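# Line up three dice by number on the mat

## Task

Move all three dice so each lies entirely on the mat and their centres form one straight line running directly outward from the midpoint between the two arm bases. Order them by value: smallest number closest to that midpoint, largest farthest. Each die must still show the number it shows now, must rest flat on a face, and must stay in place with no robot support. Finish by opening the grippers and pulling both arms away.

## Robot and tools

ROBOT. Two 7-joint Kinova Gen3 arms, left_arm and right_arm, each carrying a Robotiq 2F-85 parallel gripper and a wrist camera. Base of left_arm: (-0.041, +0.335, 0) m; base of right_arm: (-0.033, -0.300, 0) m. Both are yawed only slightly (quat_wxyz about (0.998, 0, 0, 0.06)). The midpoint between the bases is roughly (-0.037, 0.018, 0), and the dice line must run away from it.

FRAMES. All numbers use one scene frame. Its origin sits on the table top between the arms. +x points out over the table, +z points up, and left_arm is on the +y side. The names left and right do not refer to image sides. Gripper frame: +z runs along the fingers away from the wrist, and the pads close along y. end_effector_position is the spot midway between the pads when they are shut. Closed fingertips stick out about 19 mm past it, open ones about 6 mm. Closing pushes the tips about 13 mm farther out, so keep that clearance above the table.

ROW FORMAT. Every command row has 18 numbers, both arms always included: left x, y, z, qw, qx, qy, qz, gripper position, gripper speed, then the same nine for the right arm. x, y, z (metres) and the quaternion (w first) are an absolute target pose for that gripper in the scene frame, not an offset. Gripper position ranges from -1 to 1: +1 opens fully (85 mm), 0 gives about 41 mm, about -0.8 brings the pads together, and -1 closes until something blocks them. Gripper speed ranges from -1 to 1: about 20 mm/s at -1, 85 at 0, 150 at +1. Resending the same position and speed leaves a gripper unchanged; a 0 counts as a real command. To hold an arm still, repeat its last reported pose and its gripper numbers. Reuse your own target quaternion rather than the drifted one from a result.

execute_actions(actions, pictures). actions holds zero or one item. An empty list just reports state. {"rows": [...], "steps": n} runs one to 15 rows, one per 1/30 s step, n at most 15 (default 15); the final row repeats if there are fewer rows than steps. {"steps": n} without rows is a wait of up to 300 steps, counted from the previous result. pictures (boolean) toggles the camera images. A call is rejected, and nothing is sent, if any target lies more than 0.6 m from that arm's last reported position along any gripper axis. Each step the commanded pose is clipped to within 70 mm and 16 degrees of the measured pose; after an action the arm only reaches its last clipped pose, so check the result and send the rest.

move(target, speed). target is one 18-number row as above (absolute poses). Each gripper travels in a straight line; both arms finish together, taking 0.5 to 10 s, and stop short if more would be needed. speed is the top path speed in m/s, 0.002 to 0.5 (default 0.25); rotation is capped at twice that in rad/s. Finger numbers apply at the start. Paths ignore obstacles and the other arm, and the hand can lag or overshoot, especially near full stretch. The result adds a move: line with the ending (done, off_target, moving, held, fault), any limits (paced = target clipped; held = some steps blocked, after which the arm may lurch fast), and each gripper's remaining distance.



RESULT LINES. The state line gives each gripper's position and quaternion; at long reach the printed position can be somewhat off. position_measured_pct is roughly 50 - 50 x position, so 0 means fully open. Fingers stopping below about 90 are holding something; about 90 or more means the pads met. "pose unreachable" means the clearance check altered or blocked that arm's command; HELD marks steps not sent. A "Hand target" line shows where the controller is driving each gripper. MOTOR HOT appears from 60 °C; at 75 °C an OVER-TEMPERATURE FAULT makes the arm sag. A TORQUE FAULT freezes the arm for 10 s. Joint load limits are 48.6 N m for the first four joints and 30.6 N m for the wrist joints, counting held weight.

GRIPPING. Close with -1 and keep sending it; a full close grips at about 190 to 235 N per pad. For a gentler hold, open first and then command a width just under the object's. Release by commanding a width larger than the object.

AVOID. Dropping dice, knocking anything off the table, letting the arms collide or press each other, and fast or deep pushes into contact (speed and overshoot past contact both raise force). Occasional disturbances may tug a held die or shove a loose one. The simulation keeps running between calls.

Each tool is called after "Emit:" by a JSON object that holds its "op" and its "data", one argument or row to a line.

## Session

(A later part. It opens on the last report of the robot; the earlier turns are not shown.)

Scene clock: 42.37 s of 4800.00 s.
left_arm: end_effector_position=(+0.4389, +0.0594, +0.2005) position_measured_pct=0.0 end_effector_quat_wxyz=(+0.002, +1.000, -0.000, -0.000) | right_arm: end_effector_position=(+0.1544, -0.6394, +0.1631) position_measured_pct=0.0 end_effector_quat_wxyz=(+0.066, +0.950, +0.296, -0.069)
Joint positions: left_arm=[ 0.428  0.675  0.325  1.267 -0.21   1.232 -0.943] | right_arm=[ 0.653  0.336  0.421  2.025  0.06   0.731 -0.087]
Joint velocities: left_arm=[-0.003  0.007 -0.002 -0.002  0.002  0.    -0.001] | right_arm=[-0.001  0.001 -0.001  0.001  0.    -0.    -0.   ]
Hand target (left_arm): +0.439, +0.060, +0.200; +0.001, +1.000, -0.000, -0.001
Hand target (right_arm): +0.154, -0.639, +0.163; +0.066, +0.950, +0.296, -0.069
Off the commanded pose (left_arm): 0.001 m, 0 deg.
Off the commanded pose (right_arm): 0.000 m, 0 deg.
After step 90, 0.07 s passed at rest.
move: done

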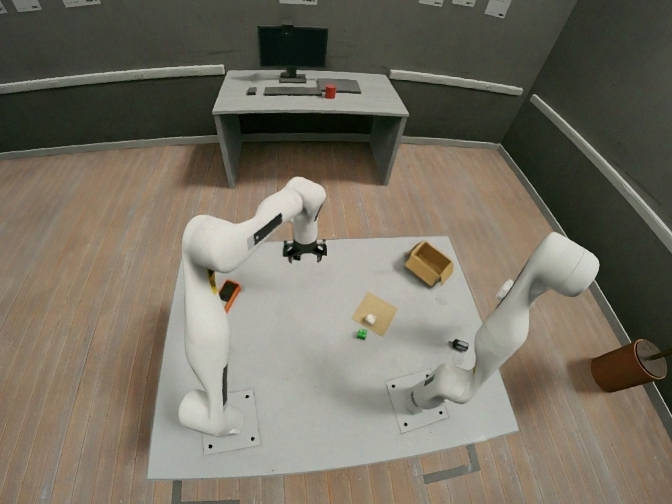

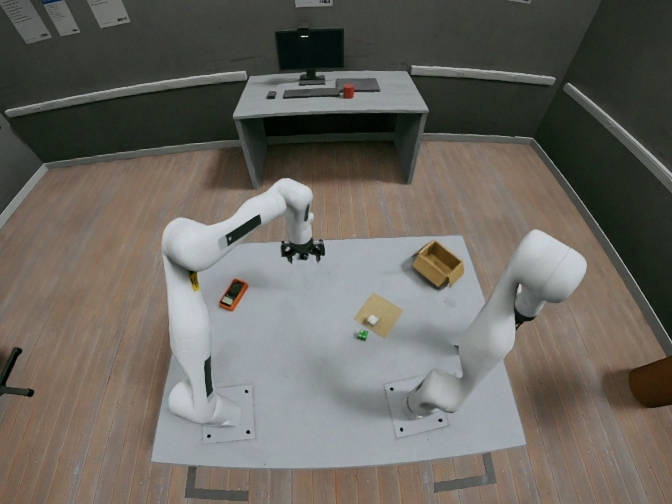

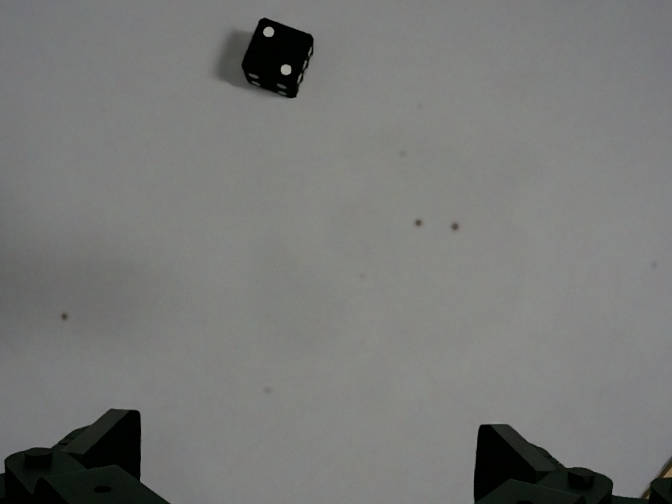

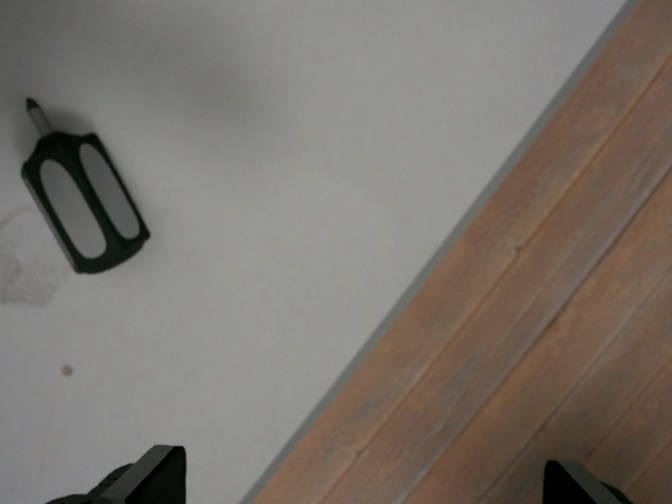

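Emit:
{"op": "move", "data": {
  "target": [0.58,0.09,0.09,0,0.985,-0.17,0,1,1, 0.275,-0.177,0.09,0,0.943,-0.334,0,1,1],
  "speed": 0.3
}}

Scene clock: 50.43 s of 4800.00 s.
left_arm: end_effector_position=(+0.5801, +0.0900, +0.0904) position_measured_pct=0.0 end_effector_quat_wxyz=(+0.000, +0.985, -0.170, +0.000) | right_arm: end_effector_position=(+0.2774, -0.1800, +0.0905) position_measured_pct=0.0 end_effector_quat_wxyz=(+0.002, +0.942, -0.335, +0.002)
Joint positions: left_arm=[ 0.344  1.078  0.365  0.815 -0.332  1.292 -1.424] | right_arm=[-0.615  0.437  0.381  2.192 -0.292  0.559 -2.395]
Joint velocities: left_arm=[ 0.001  0.004  0.    -0.001  0.    -0.     0.001] | right_arm=[-0.012  0.006 -0.011 -0.001  0.009 -0.001 -0.009]
Hand target (left_arm): +0.580, +0.090, +0.090; +0.000, +0.985, -0.170, +0.000
Hand target (right_arm): +0.277, -0.180, +0.090; +0.002, +0.943, -0.334, +0.002
Off the commanded pose (left_arm): 0.000 m, 0 deg.
Off the commanded pose (right_arm): 0.004 m, 0 deg.
After step 90, 2.47 s passed at rest.
move: off_target (right_arm)

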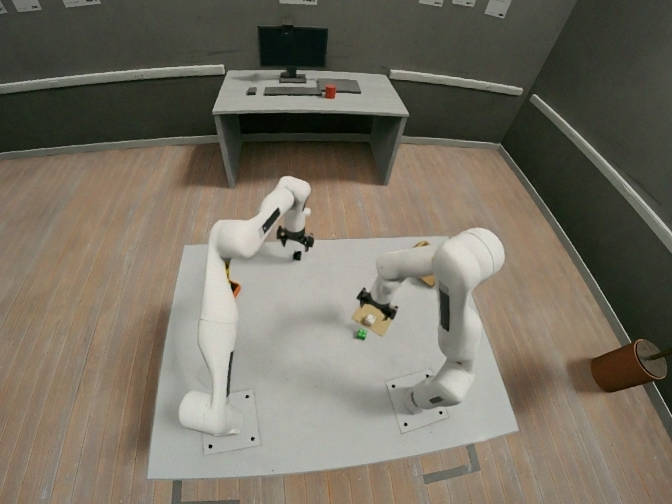

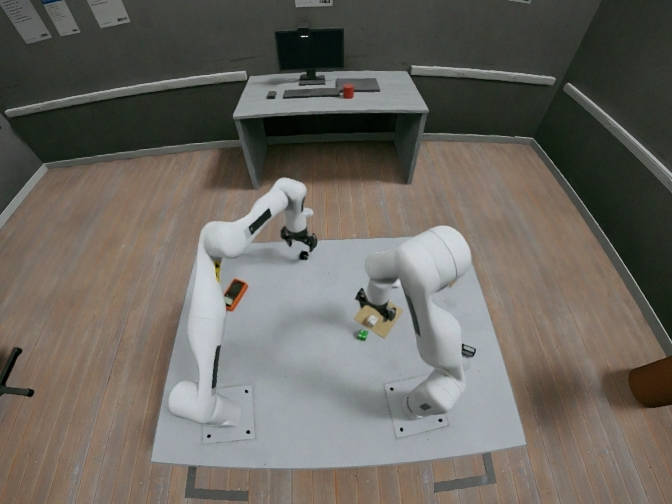

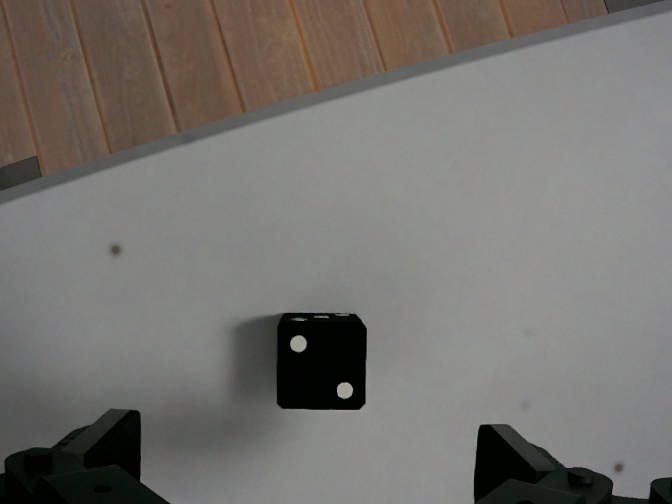

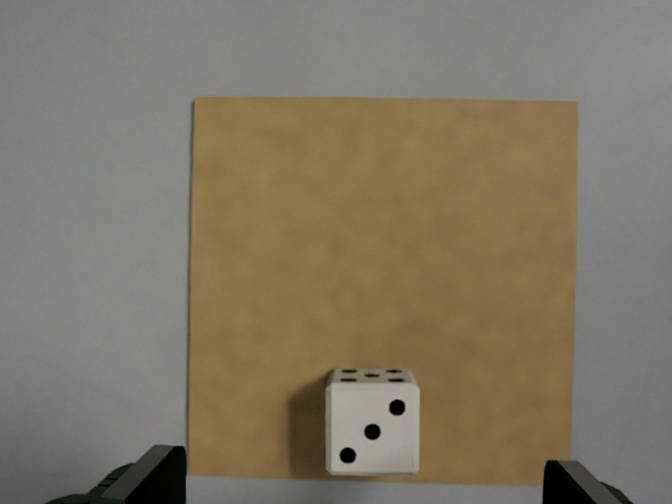

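Emit:
{"op": "move", "data": {
  "target": [0.597,0.079,0.02,0,0.985,-0.17,0,1,1, 0.280,-0.182,0.024,0,0.943,-0.334,0,1,1],
  "speed": 0.1
}}

Scene clock: 54.17 s of 4800.00 s.
left_arm: end_effector_position=(+0.5972, +0.0791, +0.0204) position_measured_pct=0.0 end_effector_quat_wxyz=(+0.000, +0.985, -0.170, +0.000) | right_arm: end_effector_position=(+0.2798, -0.1819, +0.0245) position_measured_pct=0.0 end_effector_quat_wxyz=(-0.000, +0.943, -0.333, +0.000)
Joint positions: left_arm=[ 0.368  1.217  0.351  0.729 -0.348  1.236 -1.427] | right_arm=[-0.486  0.606  0.236  2.236 -0.412  0.338 -2.275]
Joint velocities: left_arm=[ 0.002  0.006 -0.001 -0.002 -0.001 -0.001 -0.001] | right_arm=[ 0.009  0.007  0.003  0.    -0.004 -0.     0.004]
Hand target (left_arm): +0.597, +0.079, +0.020; +0.000, +0.985, -0.170, +0.000
Hand target (right_arm): +0.280, -0.182, +0.024; +0.000, +0.943, -0.334, +0.000
Off the commanded pose (left_arm): 0.000 m, 0 deg.
Off the commanded pose (right_arm): 0.001 m, 0 deg.
move: done

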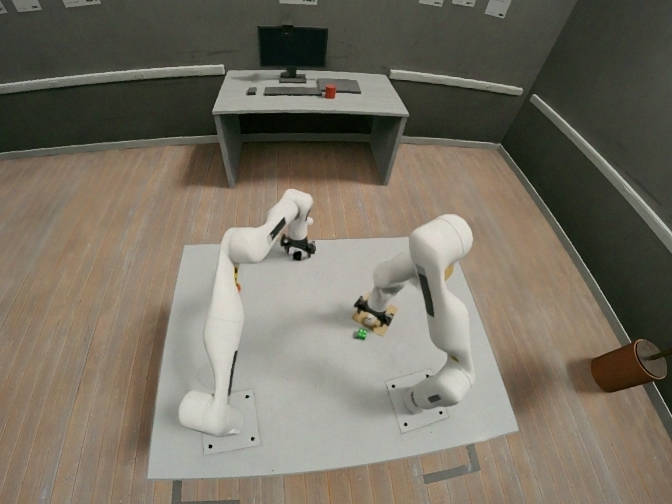

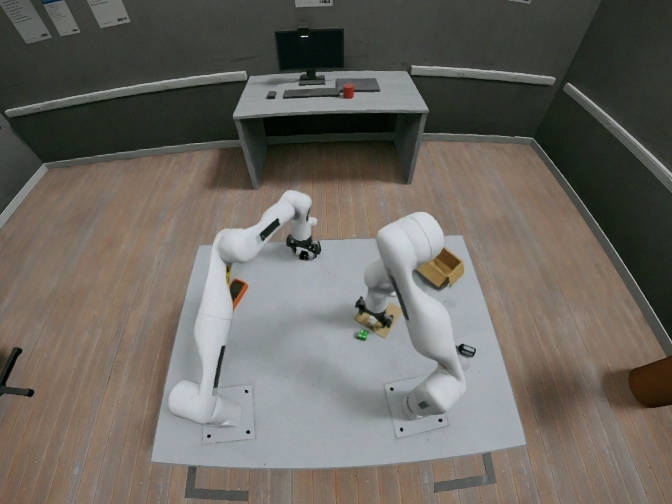

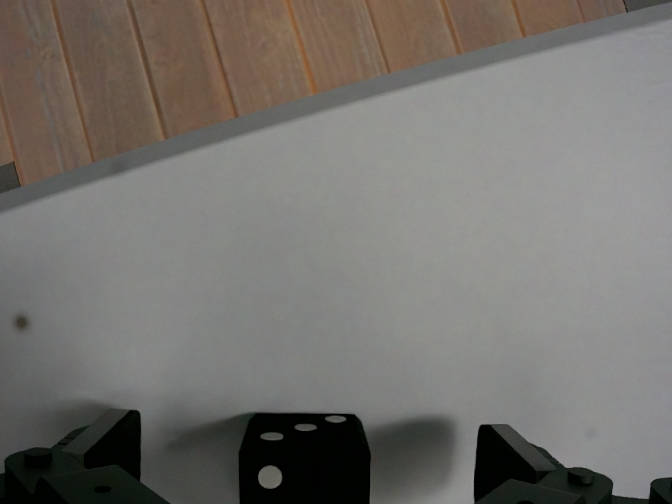

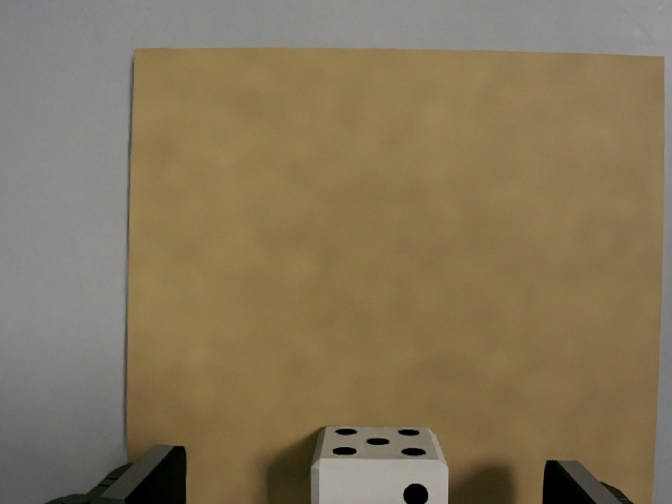

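Emit:
{"op": "move", "data": {
  "target": [0.597,0.079,0.02,0,0.985,-0.17,0,-1,1, 0.280,-0.182,0.024,0,0.943,-0.334,0,-1,1]
}}

Emit:
{"op": "move", "data": {
  "target": [0.55,0.07,0.12,0,0.985,-0.17,0,-1,1, 0.298,-0.193,0.06,0,0.943,-0.334,0,-1,1],
  "speed": 0.15
}}

Emit:
{"op": "move", "data": {
  "target": [0.42,0.06,0.2,0,0.985,-0.17,0,-1,1, 0.316,-0.204,0.026,0,0.943,-0.334,0,-1,1],
  "speed": 0.15
}}

Emit:
{"op": "move", "data": {
  "target": [0.3,0.05,0.25,0,0.985,-0.17,0,-1,1, 0.316,-0.204,0.026,0,0.943,-0.334,0,1,1]
}}

Scene clock: 62.67 s of 4800.00 s.
left_arm: end_effector_position=(+0.5973, +0.0788, +0.0207) position_measured_pct=63.5 end_effector_quat_wxyz=(+0.000, +0.985, -0.170, +0.001) | right_arm: end_effector_position=(+0.2799, -0.1820, +0.0245) position_measured_pct=63.5 end_effector_quat_wxyz=(-0.000, +0.943, -0.334, +0.000)
Joint positions: left_arm=[ 0.368  1.216  0.351  0.73  -0.348  1.236 -1.426] | right_arm=[-0.484  0.607  0.235  2.235 -0.413  0.339 -2.274]
Joint velocities: left_arm=[-0.001 -0.     0.     0.001 -0.     0.001  0.   ] | right_arm=[-0.001  0.001 -0.     0.001  0.     0.    -0.002]
Hand target (left_arm): +0.597, +0.079, +0.020; -0.000, +0.985, -0.170, -0.000
Hand target (right_arm): +0.280, -0.182, +0.024; +0.000, +0.943, -0.334, -0.000
Off the commanded pose (left_arm): 0.001 m, 0 deg.
Off the commanded pose (right_arm): 0.000 m, 0 deg.
After step 90, 4.80 s passed at rest.
move: done

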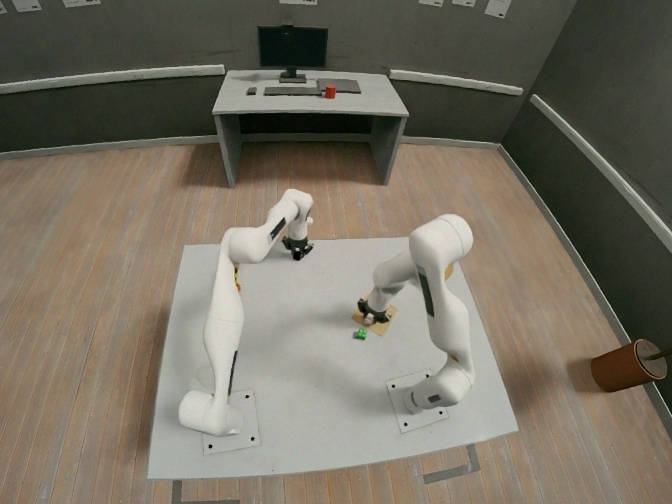

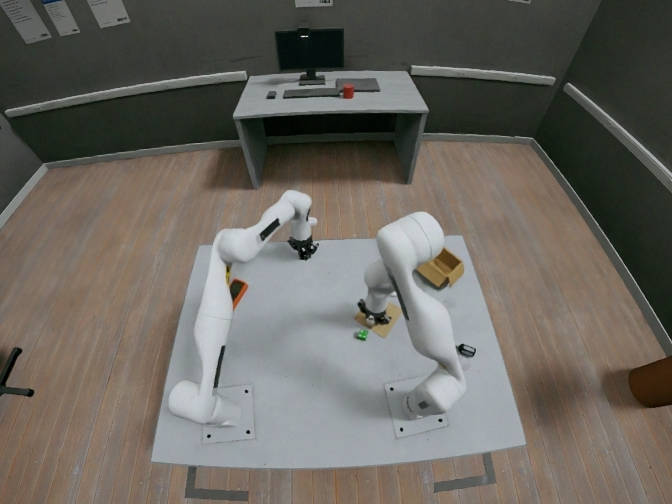

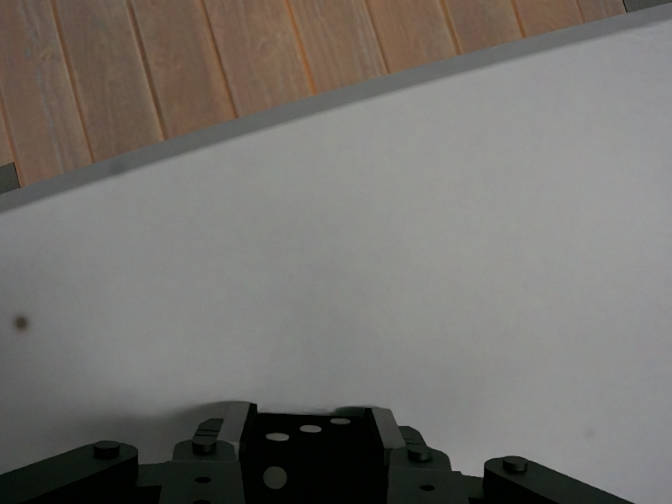

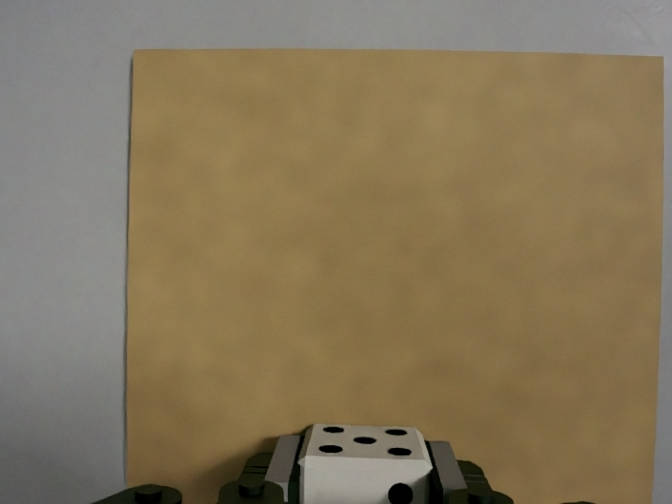

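Scene clock: 63.73 s of 4800.00 s.
left_arm: end_effector_position=(+0.5499, +0.0700, +0.1196) position_measured_pct=63.5 end_effector_quat_wxyz=(-0.000, +0.985, -0.170, -0.000) | right_arm: end_effector_position=(+0.2980, -0.1929, +0.0598) position_measured_pct=63.5 end_effector_quat_wxyz=(-0.000, +0.943, -0.334, -0.000)
Joint positions: left_arm=[ 0.372  0.993  0.37   0.907 -0.321  1.289 -1.366] | right_arm=[-0.494  0.533  0.316  2.172 -0.346  0.484 -2.287]
Joint velocities: left_arm=[-0.001 -0.005  0.002  0.002 -0.    -0.001 -0.   ] | right_arm=[ 0.001 -0.002 -0.    -0.001  0.001  0.     0.   ]
Hand target (left_arm): +0.550, +0.070, +0.120; -0.000, +0.985, -0.170, -0.000
Hand target (right_arm): +0.298, -0.193, +0.060; -0.000, +0.943, -0.334, -0.000
Off the commanded pose (left_arm): 0.000 m, 0 deg.
Off the commanded pose (right_arm): 0.000 m, 0 deg.
move: done

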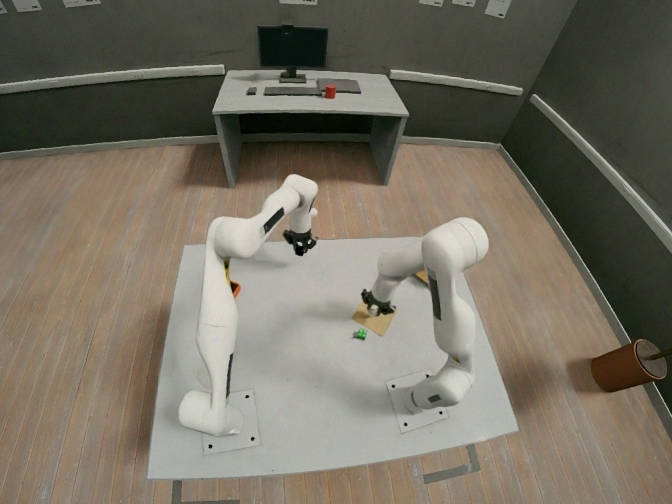

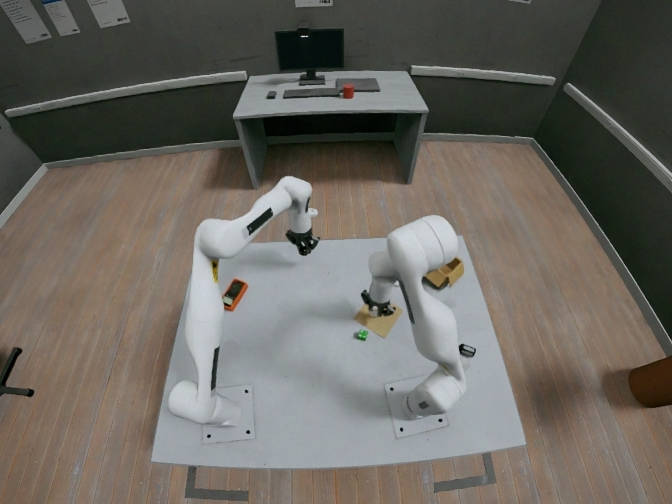

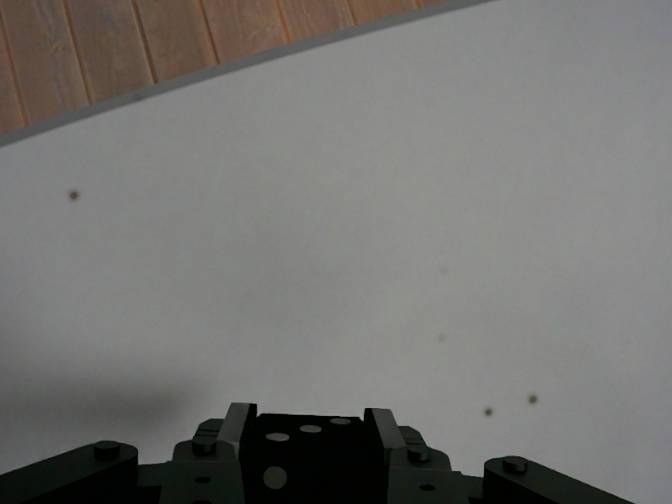

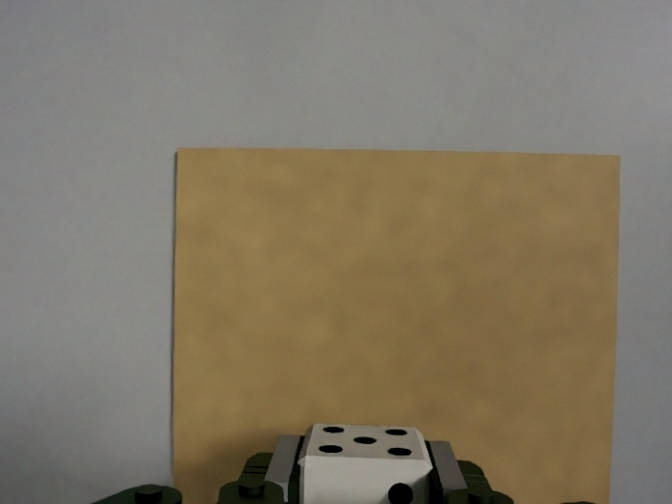

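Scene clock: 65.10 s of 4800.00 s.
left_arm: end_effector_position=(+0.4199, +0.0600, +0.1994) position_measured_pct=63.5 end_effector_quat_wxyz=(-0.000, +0.985, -0.170, -0.000) | right_arm: end_effector_position=(+0.3158, -0.2040, +0.0261) position_measured_pct=63.5 end_effector_quat_wxyz=(+0.000, +0.943, -0.334, +0.000)
Joint positions: left_arm=[ 0.391  0.649  0.409  1.34  -0.26   1.206 -1.221] | right_arm=[-0.397  0.632  0.253  2.147 -0.384  0.405 -2.211]
Joint velocities: left_arm=[ 0.    -0.008  0.002  0.002 -0.001  0.001  0.001] | right_arm=[ 0.004  0.003  0.001 -0.001  0.     0.     0.   ]
Hand target (left_arm): +0.420, +0.060, +0.200; -0.000, +0.985, -0.170, -0.000
Hand target (right_arm): +0.316, -0.204, +0.026; +0.000, +0.943, -0.334, -0.000
Off the commanded pose (left_arm): 0.001 m, 0 deg.
Off the commanded pose (right_arm): 0.000 m, 0 deg.
move: done

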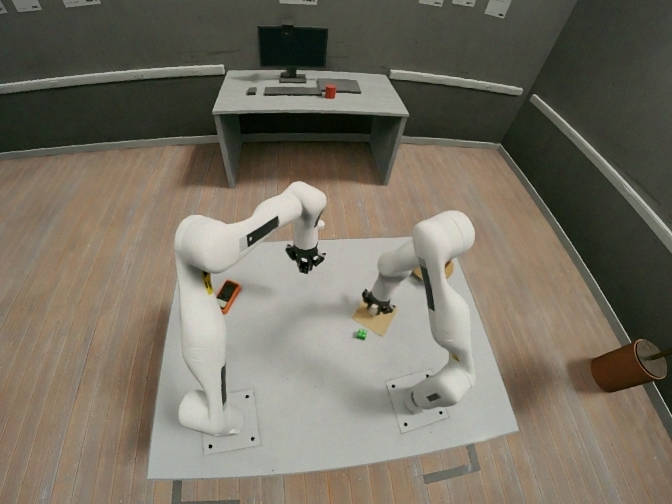

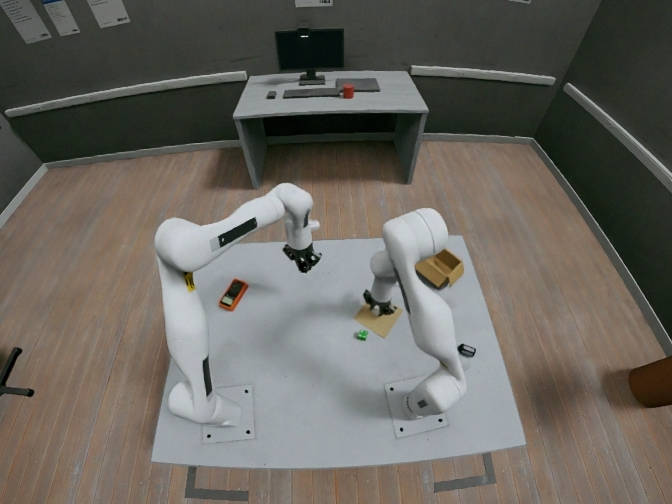

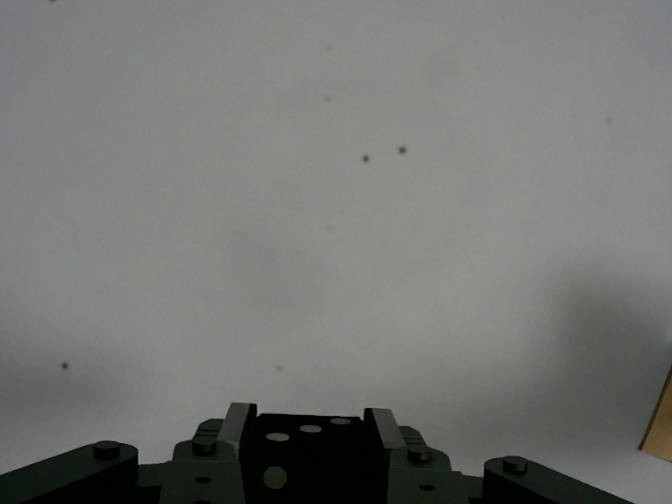

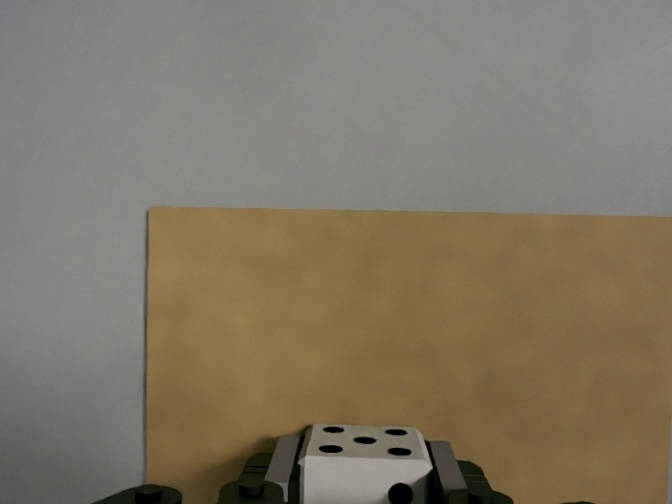

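Scene clock: 66.03 s of 4800.00 s.
left_arm: end_effector_position=(+0.3001, +0.0500, +0.2495) position_measured_pct=63.5 end_effector_quat_wxyz=(-0.000, +0.985, -0.170, -0.000) | right_arm: end_effector_position=(+0.3160, -0.2040, +0.0260) position_measured_pct=0.0 end_effector_quat_wxyz=(-0.000, +0.943, -0.334, +0.000)
Joint positions: left_arm=[ 0.447  0.396  0.462  1.591 -0.186  1.199 -1.094] | right_arm=[-0.397  0.632  0.253  2.146 -0.384  0.405 -2.212]
Joint velocities: left_arm=[-0.001 -0.008 -0.     0.002  0.001 -0.001  0.   ] | right_arm=[-0.001 -0.     0.     0.     0.001 -0.    -0.   ]
Hand target (left_arm): +0.300, +0.050, +0.250; -0.000, +0.985, -0.170, +0.000
Hand target (right_arm): +0.316, -0.204, +0.026; +0.000, +0.943, -0.334, +0.000
Off the commanded pose (left_arm): 0.001 m, 0 deg.
Off the commanded pose (right_arm): 0.000 m, 0 deg.
move: done

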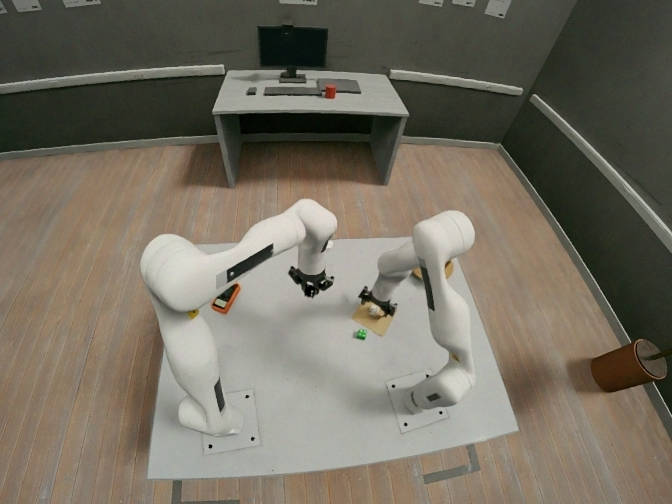

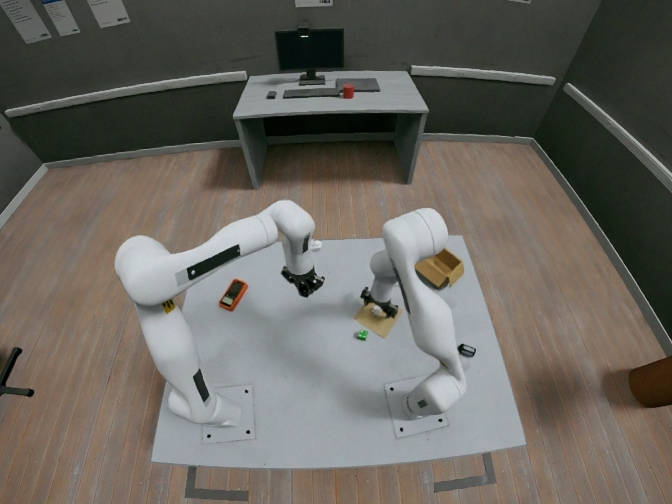

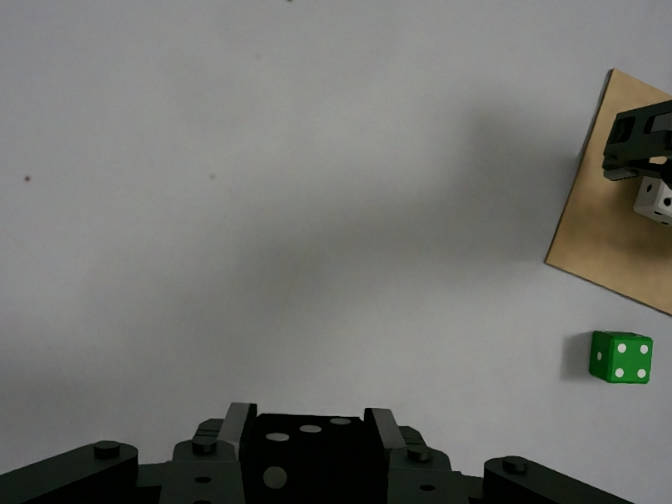

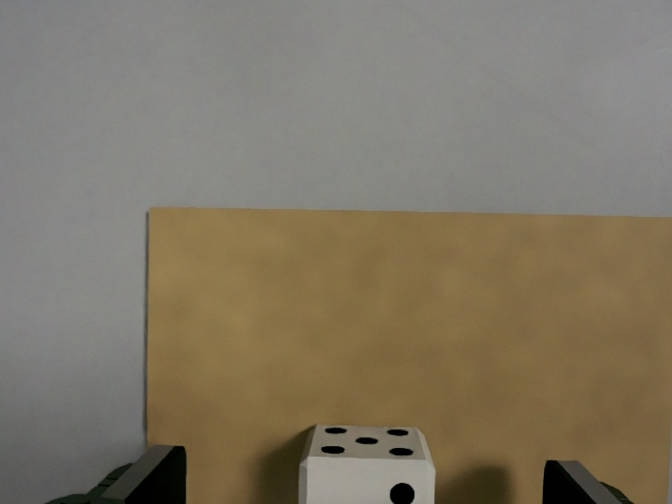

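Emit:
{"op": "move", "data": {
  "target": [0.3,0.05,0.25,0,0.985,-0.17,0,-1,1, 0.316,-0.204,0.1,0,0.943,-0.334,0,1,1]
}}

Emit:
{"op": "move", "data": {
  "target": [0.3,0.05,0.25,0,0.985,-0.17,0,-1,1, 0.228,-0.137,0.09,0,0.974,-0.225,0,1,1]
}}

Scene clock: 70.80 s of 4800.00 s.
left_arm: end_effector_position=(+0.3000, +0.0500, +0.2500) position_measured_pct=63.5 end_effector_quat_wxyz=(+0.000, +0.985, -0.170, +0.000) | right_arm: end_effector_position=(+0.3163, -0.2038, +0.0997) position_measured_pct=0.0 end_effector_quat_wxyz=(-0.000, +0.943, -0.334, -0.000)
Joint positions: left_arm=[ 0.446  0.394  0.462  1.592 -0.185  1.199 -1.095] | right_arm=[-0.489  0.46   0.37   2.09  -0.274  0.637 -2.309]
Joint velocities: left_arm=[ 0.    -0.     0.    -0.001  0.    -0.002  0.   ] | right_arm=[-0.002 -0.004 -0.     0.001  0.002 -0.    -0.001]
Hand target (left_arm): +0.300, +0.050, +0.250; +0.000, +0.985, -0.170, +0.000
Hand target (right_arm): +0.316, -0.204, +0.100; -0.000, +0.943, -0.334, -0.000
Off the commanded pose (left_arm): 0.000 m, 0 deg.
Off the commanded pose (right_arm): 0.000 m, 0 deg.
After step 90, 0.90 s passed at rest.
move: done

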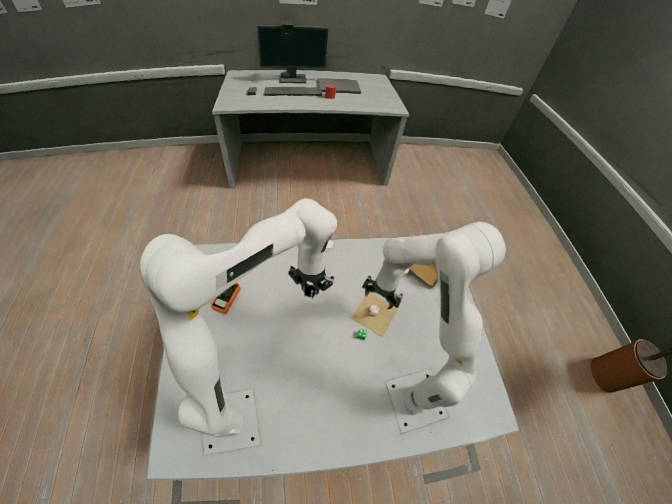

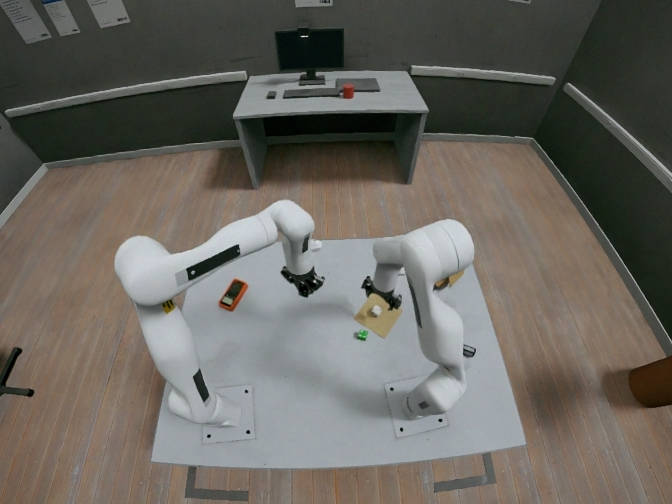

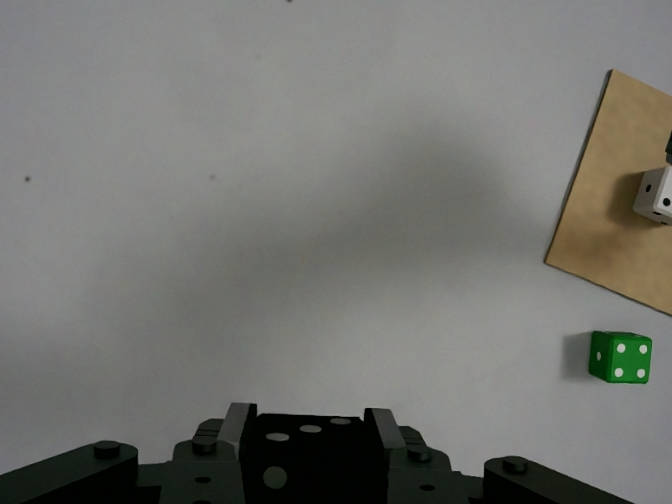

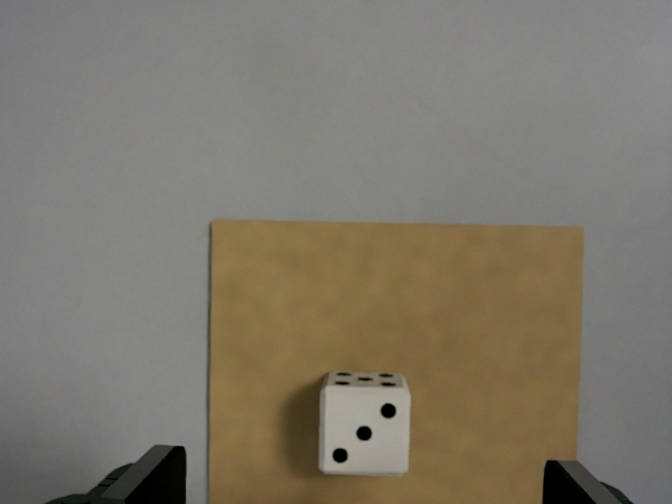

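Scene clock: 71.67 s of 4800.00 s.
left_arm: end_effector_position=(+0.3000, +0.0500, +0.2500) position_measured_pct=63.5 end_effector_quat_wxyz=(+0.000, +0.985, -0.170, +0.000) | right_arm: end_effector_position=(+0.2288, -0.1373, +0.0901) position_measured_pct=0.0 end_effector_quat_wxyz=(+0.000, +0.974, -0.226, +0.000)
Joint positions: left_arm=[ 0.446  0.394  0.462  1.592 -0.185  1.199 -1.095] | right_arm=[-0.747  0.39   0.299  2.265 -0.23   0.512 -2.419]
Joint velocities: left_arm=[ 0.002  0.     0.001  0.     0.    -0.    -0.001] | right_arm=[-0.01  -0.004 -0.009  0.001  0.006 -0.    -0.006]
Hand target (left_arm): +0.300, +0.050, +0.250; +0.000, +0.985, -0.170, -0.000
Hand target (right_arm): +0.229, -0.137, +0.090; -0.000, +0.974, -0.225, +0.000
Off the commanded pose (left_arm): 0.000 m, 0 deg.
Off the commanded pose (right_arm): 0.001 m, 0 deg.
move: done

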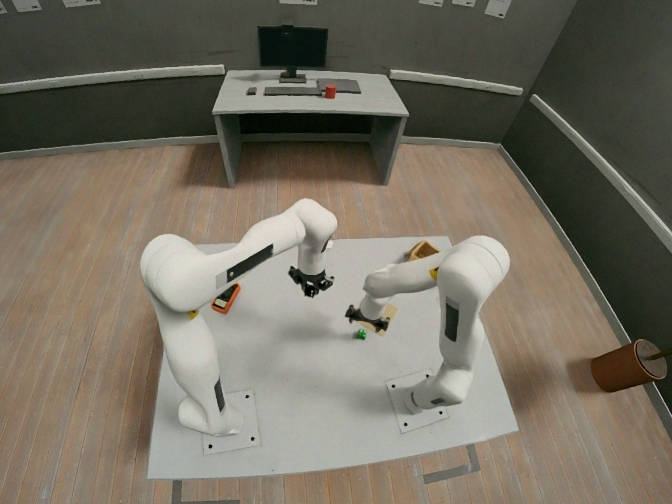

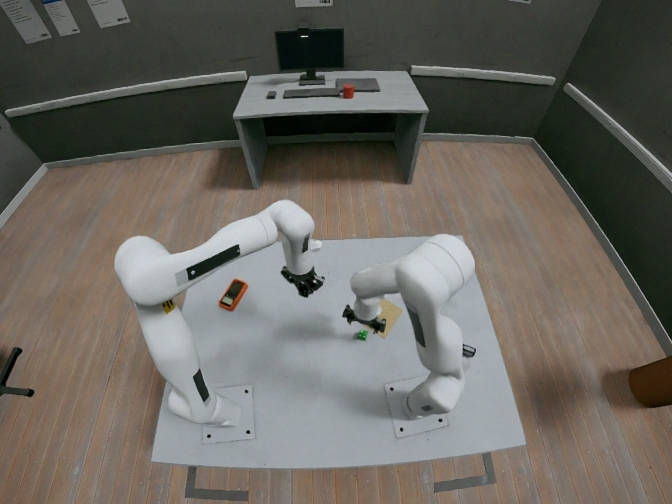

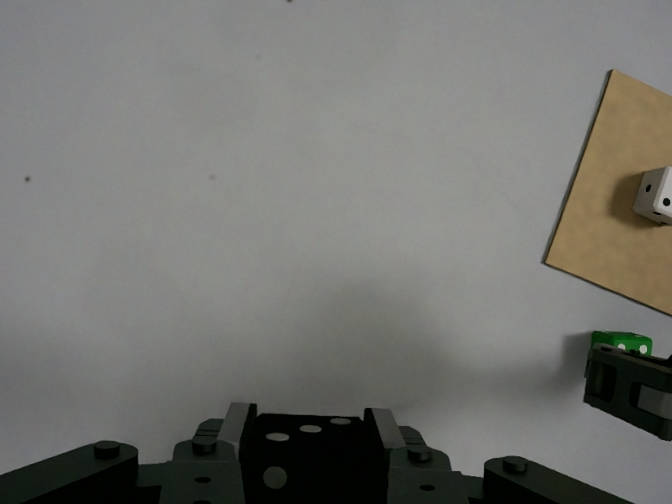

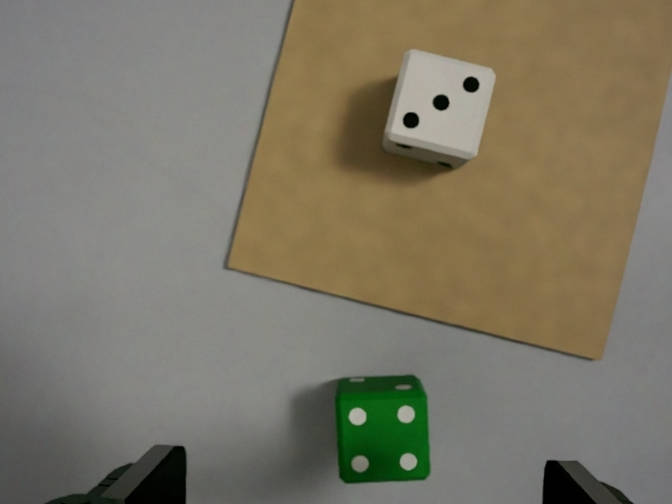

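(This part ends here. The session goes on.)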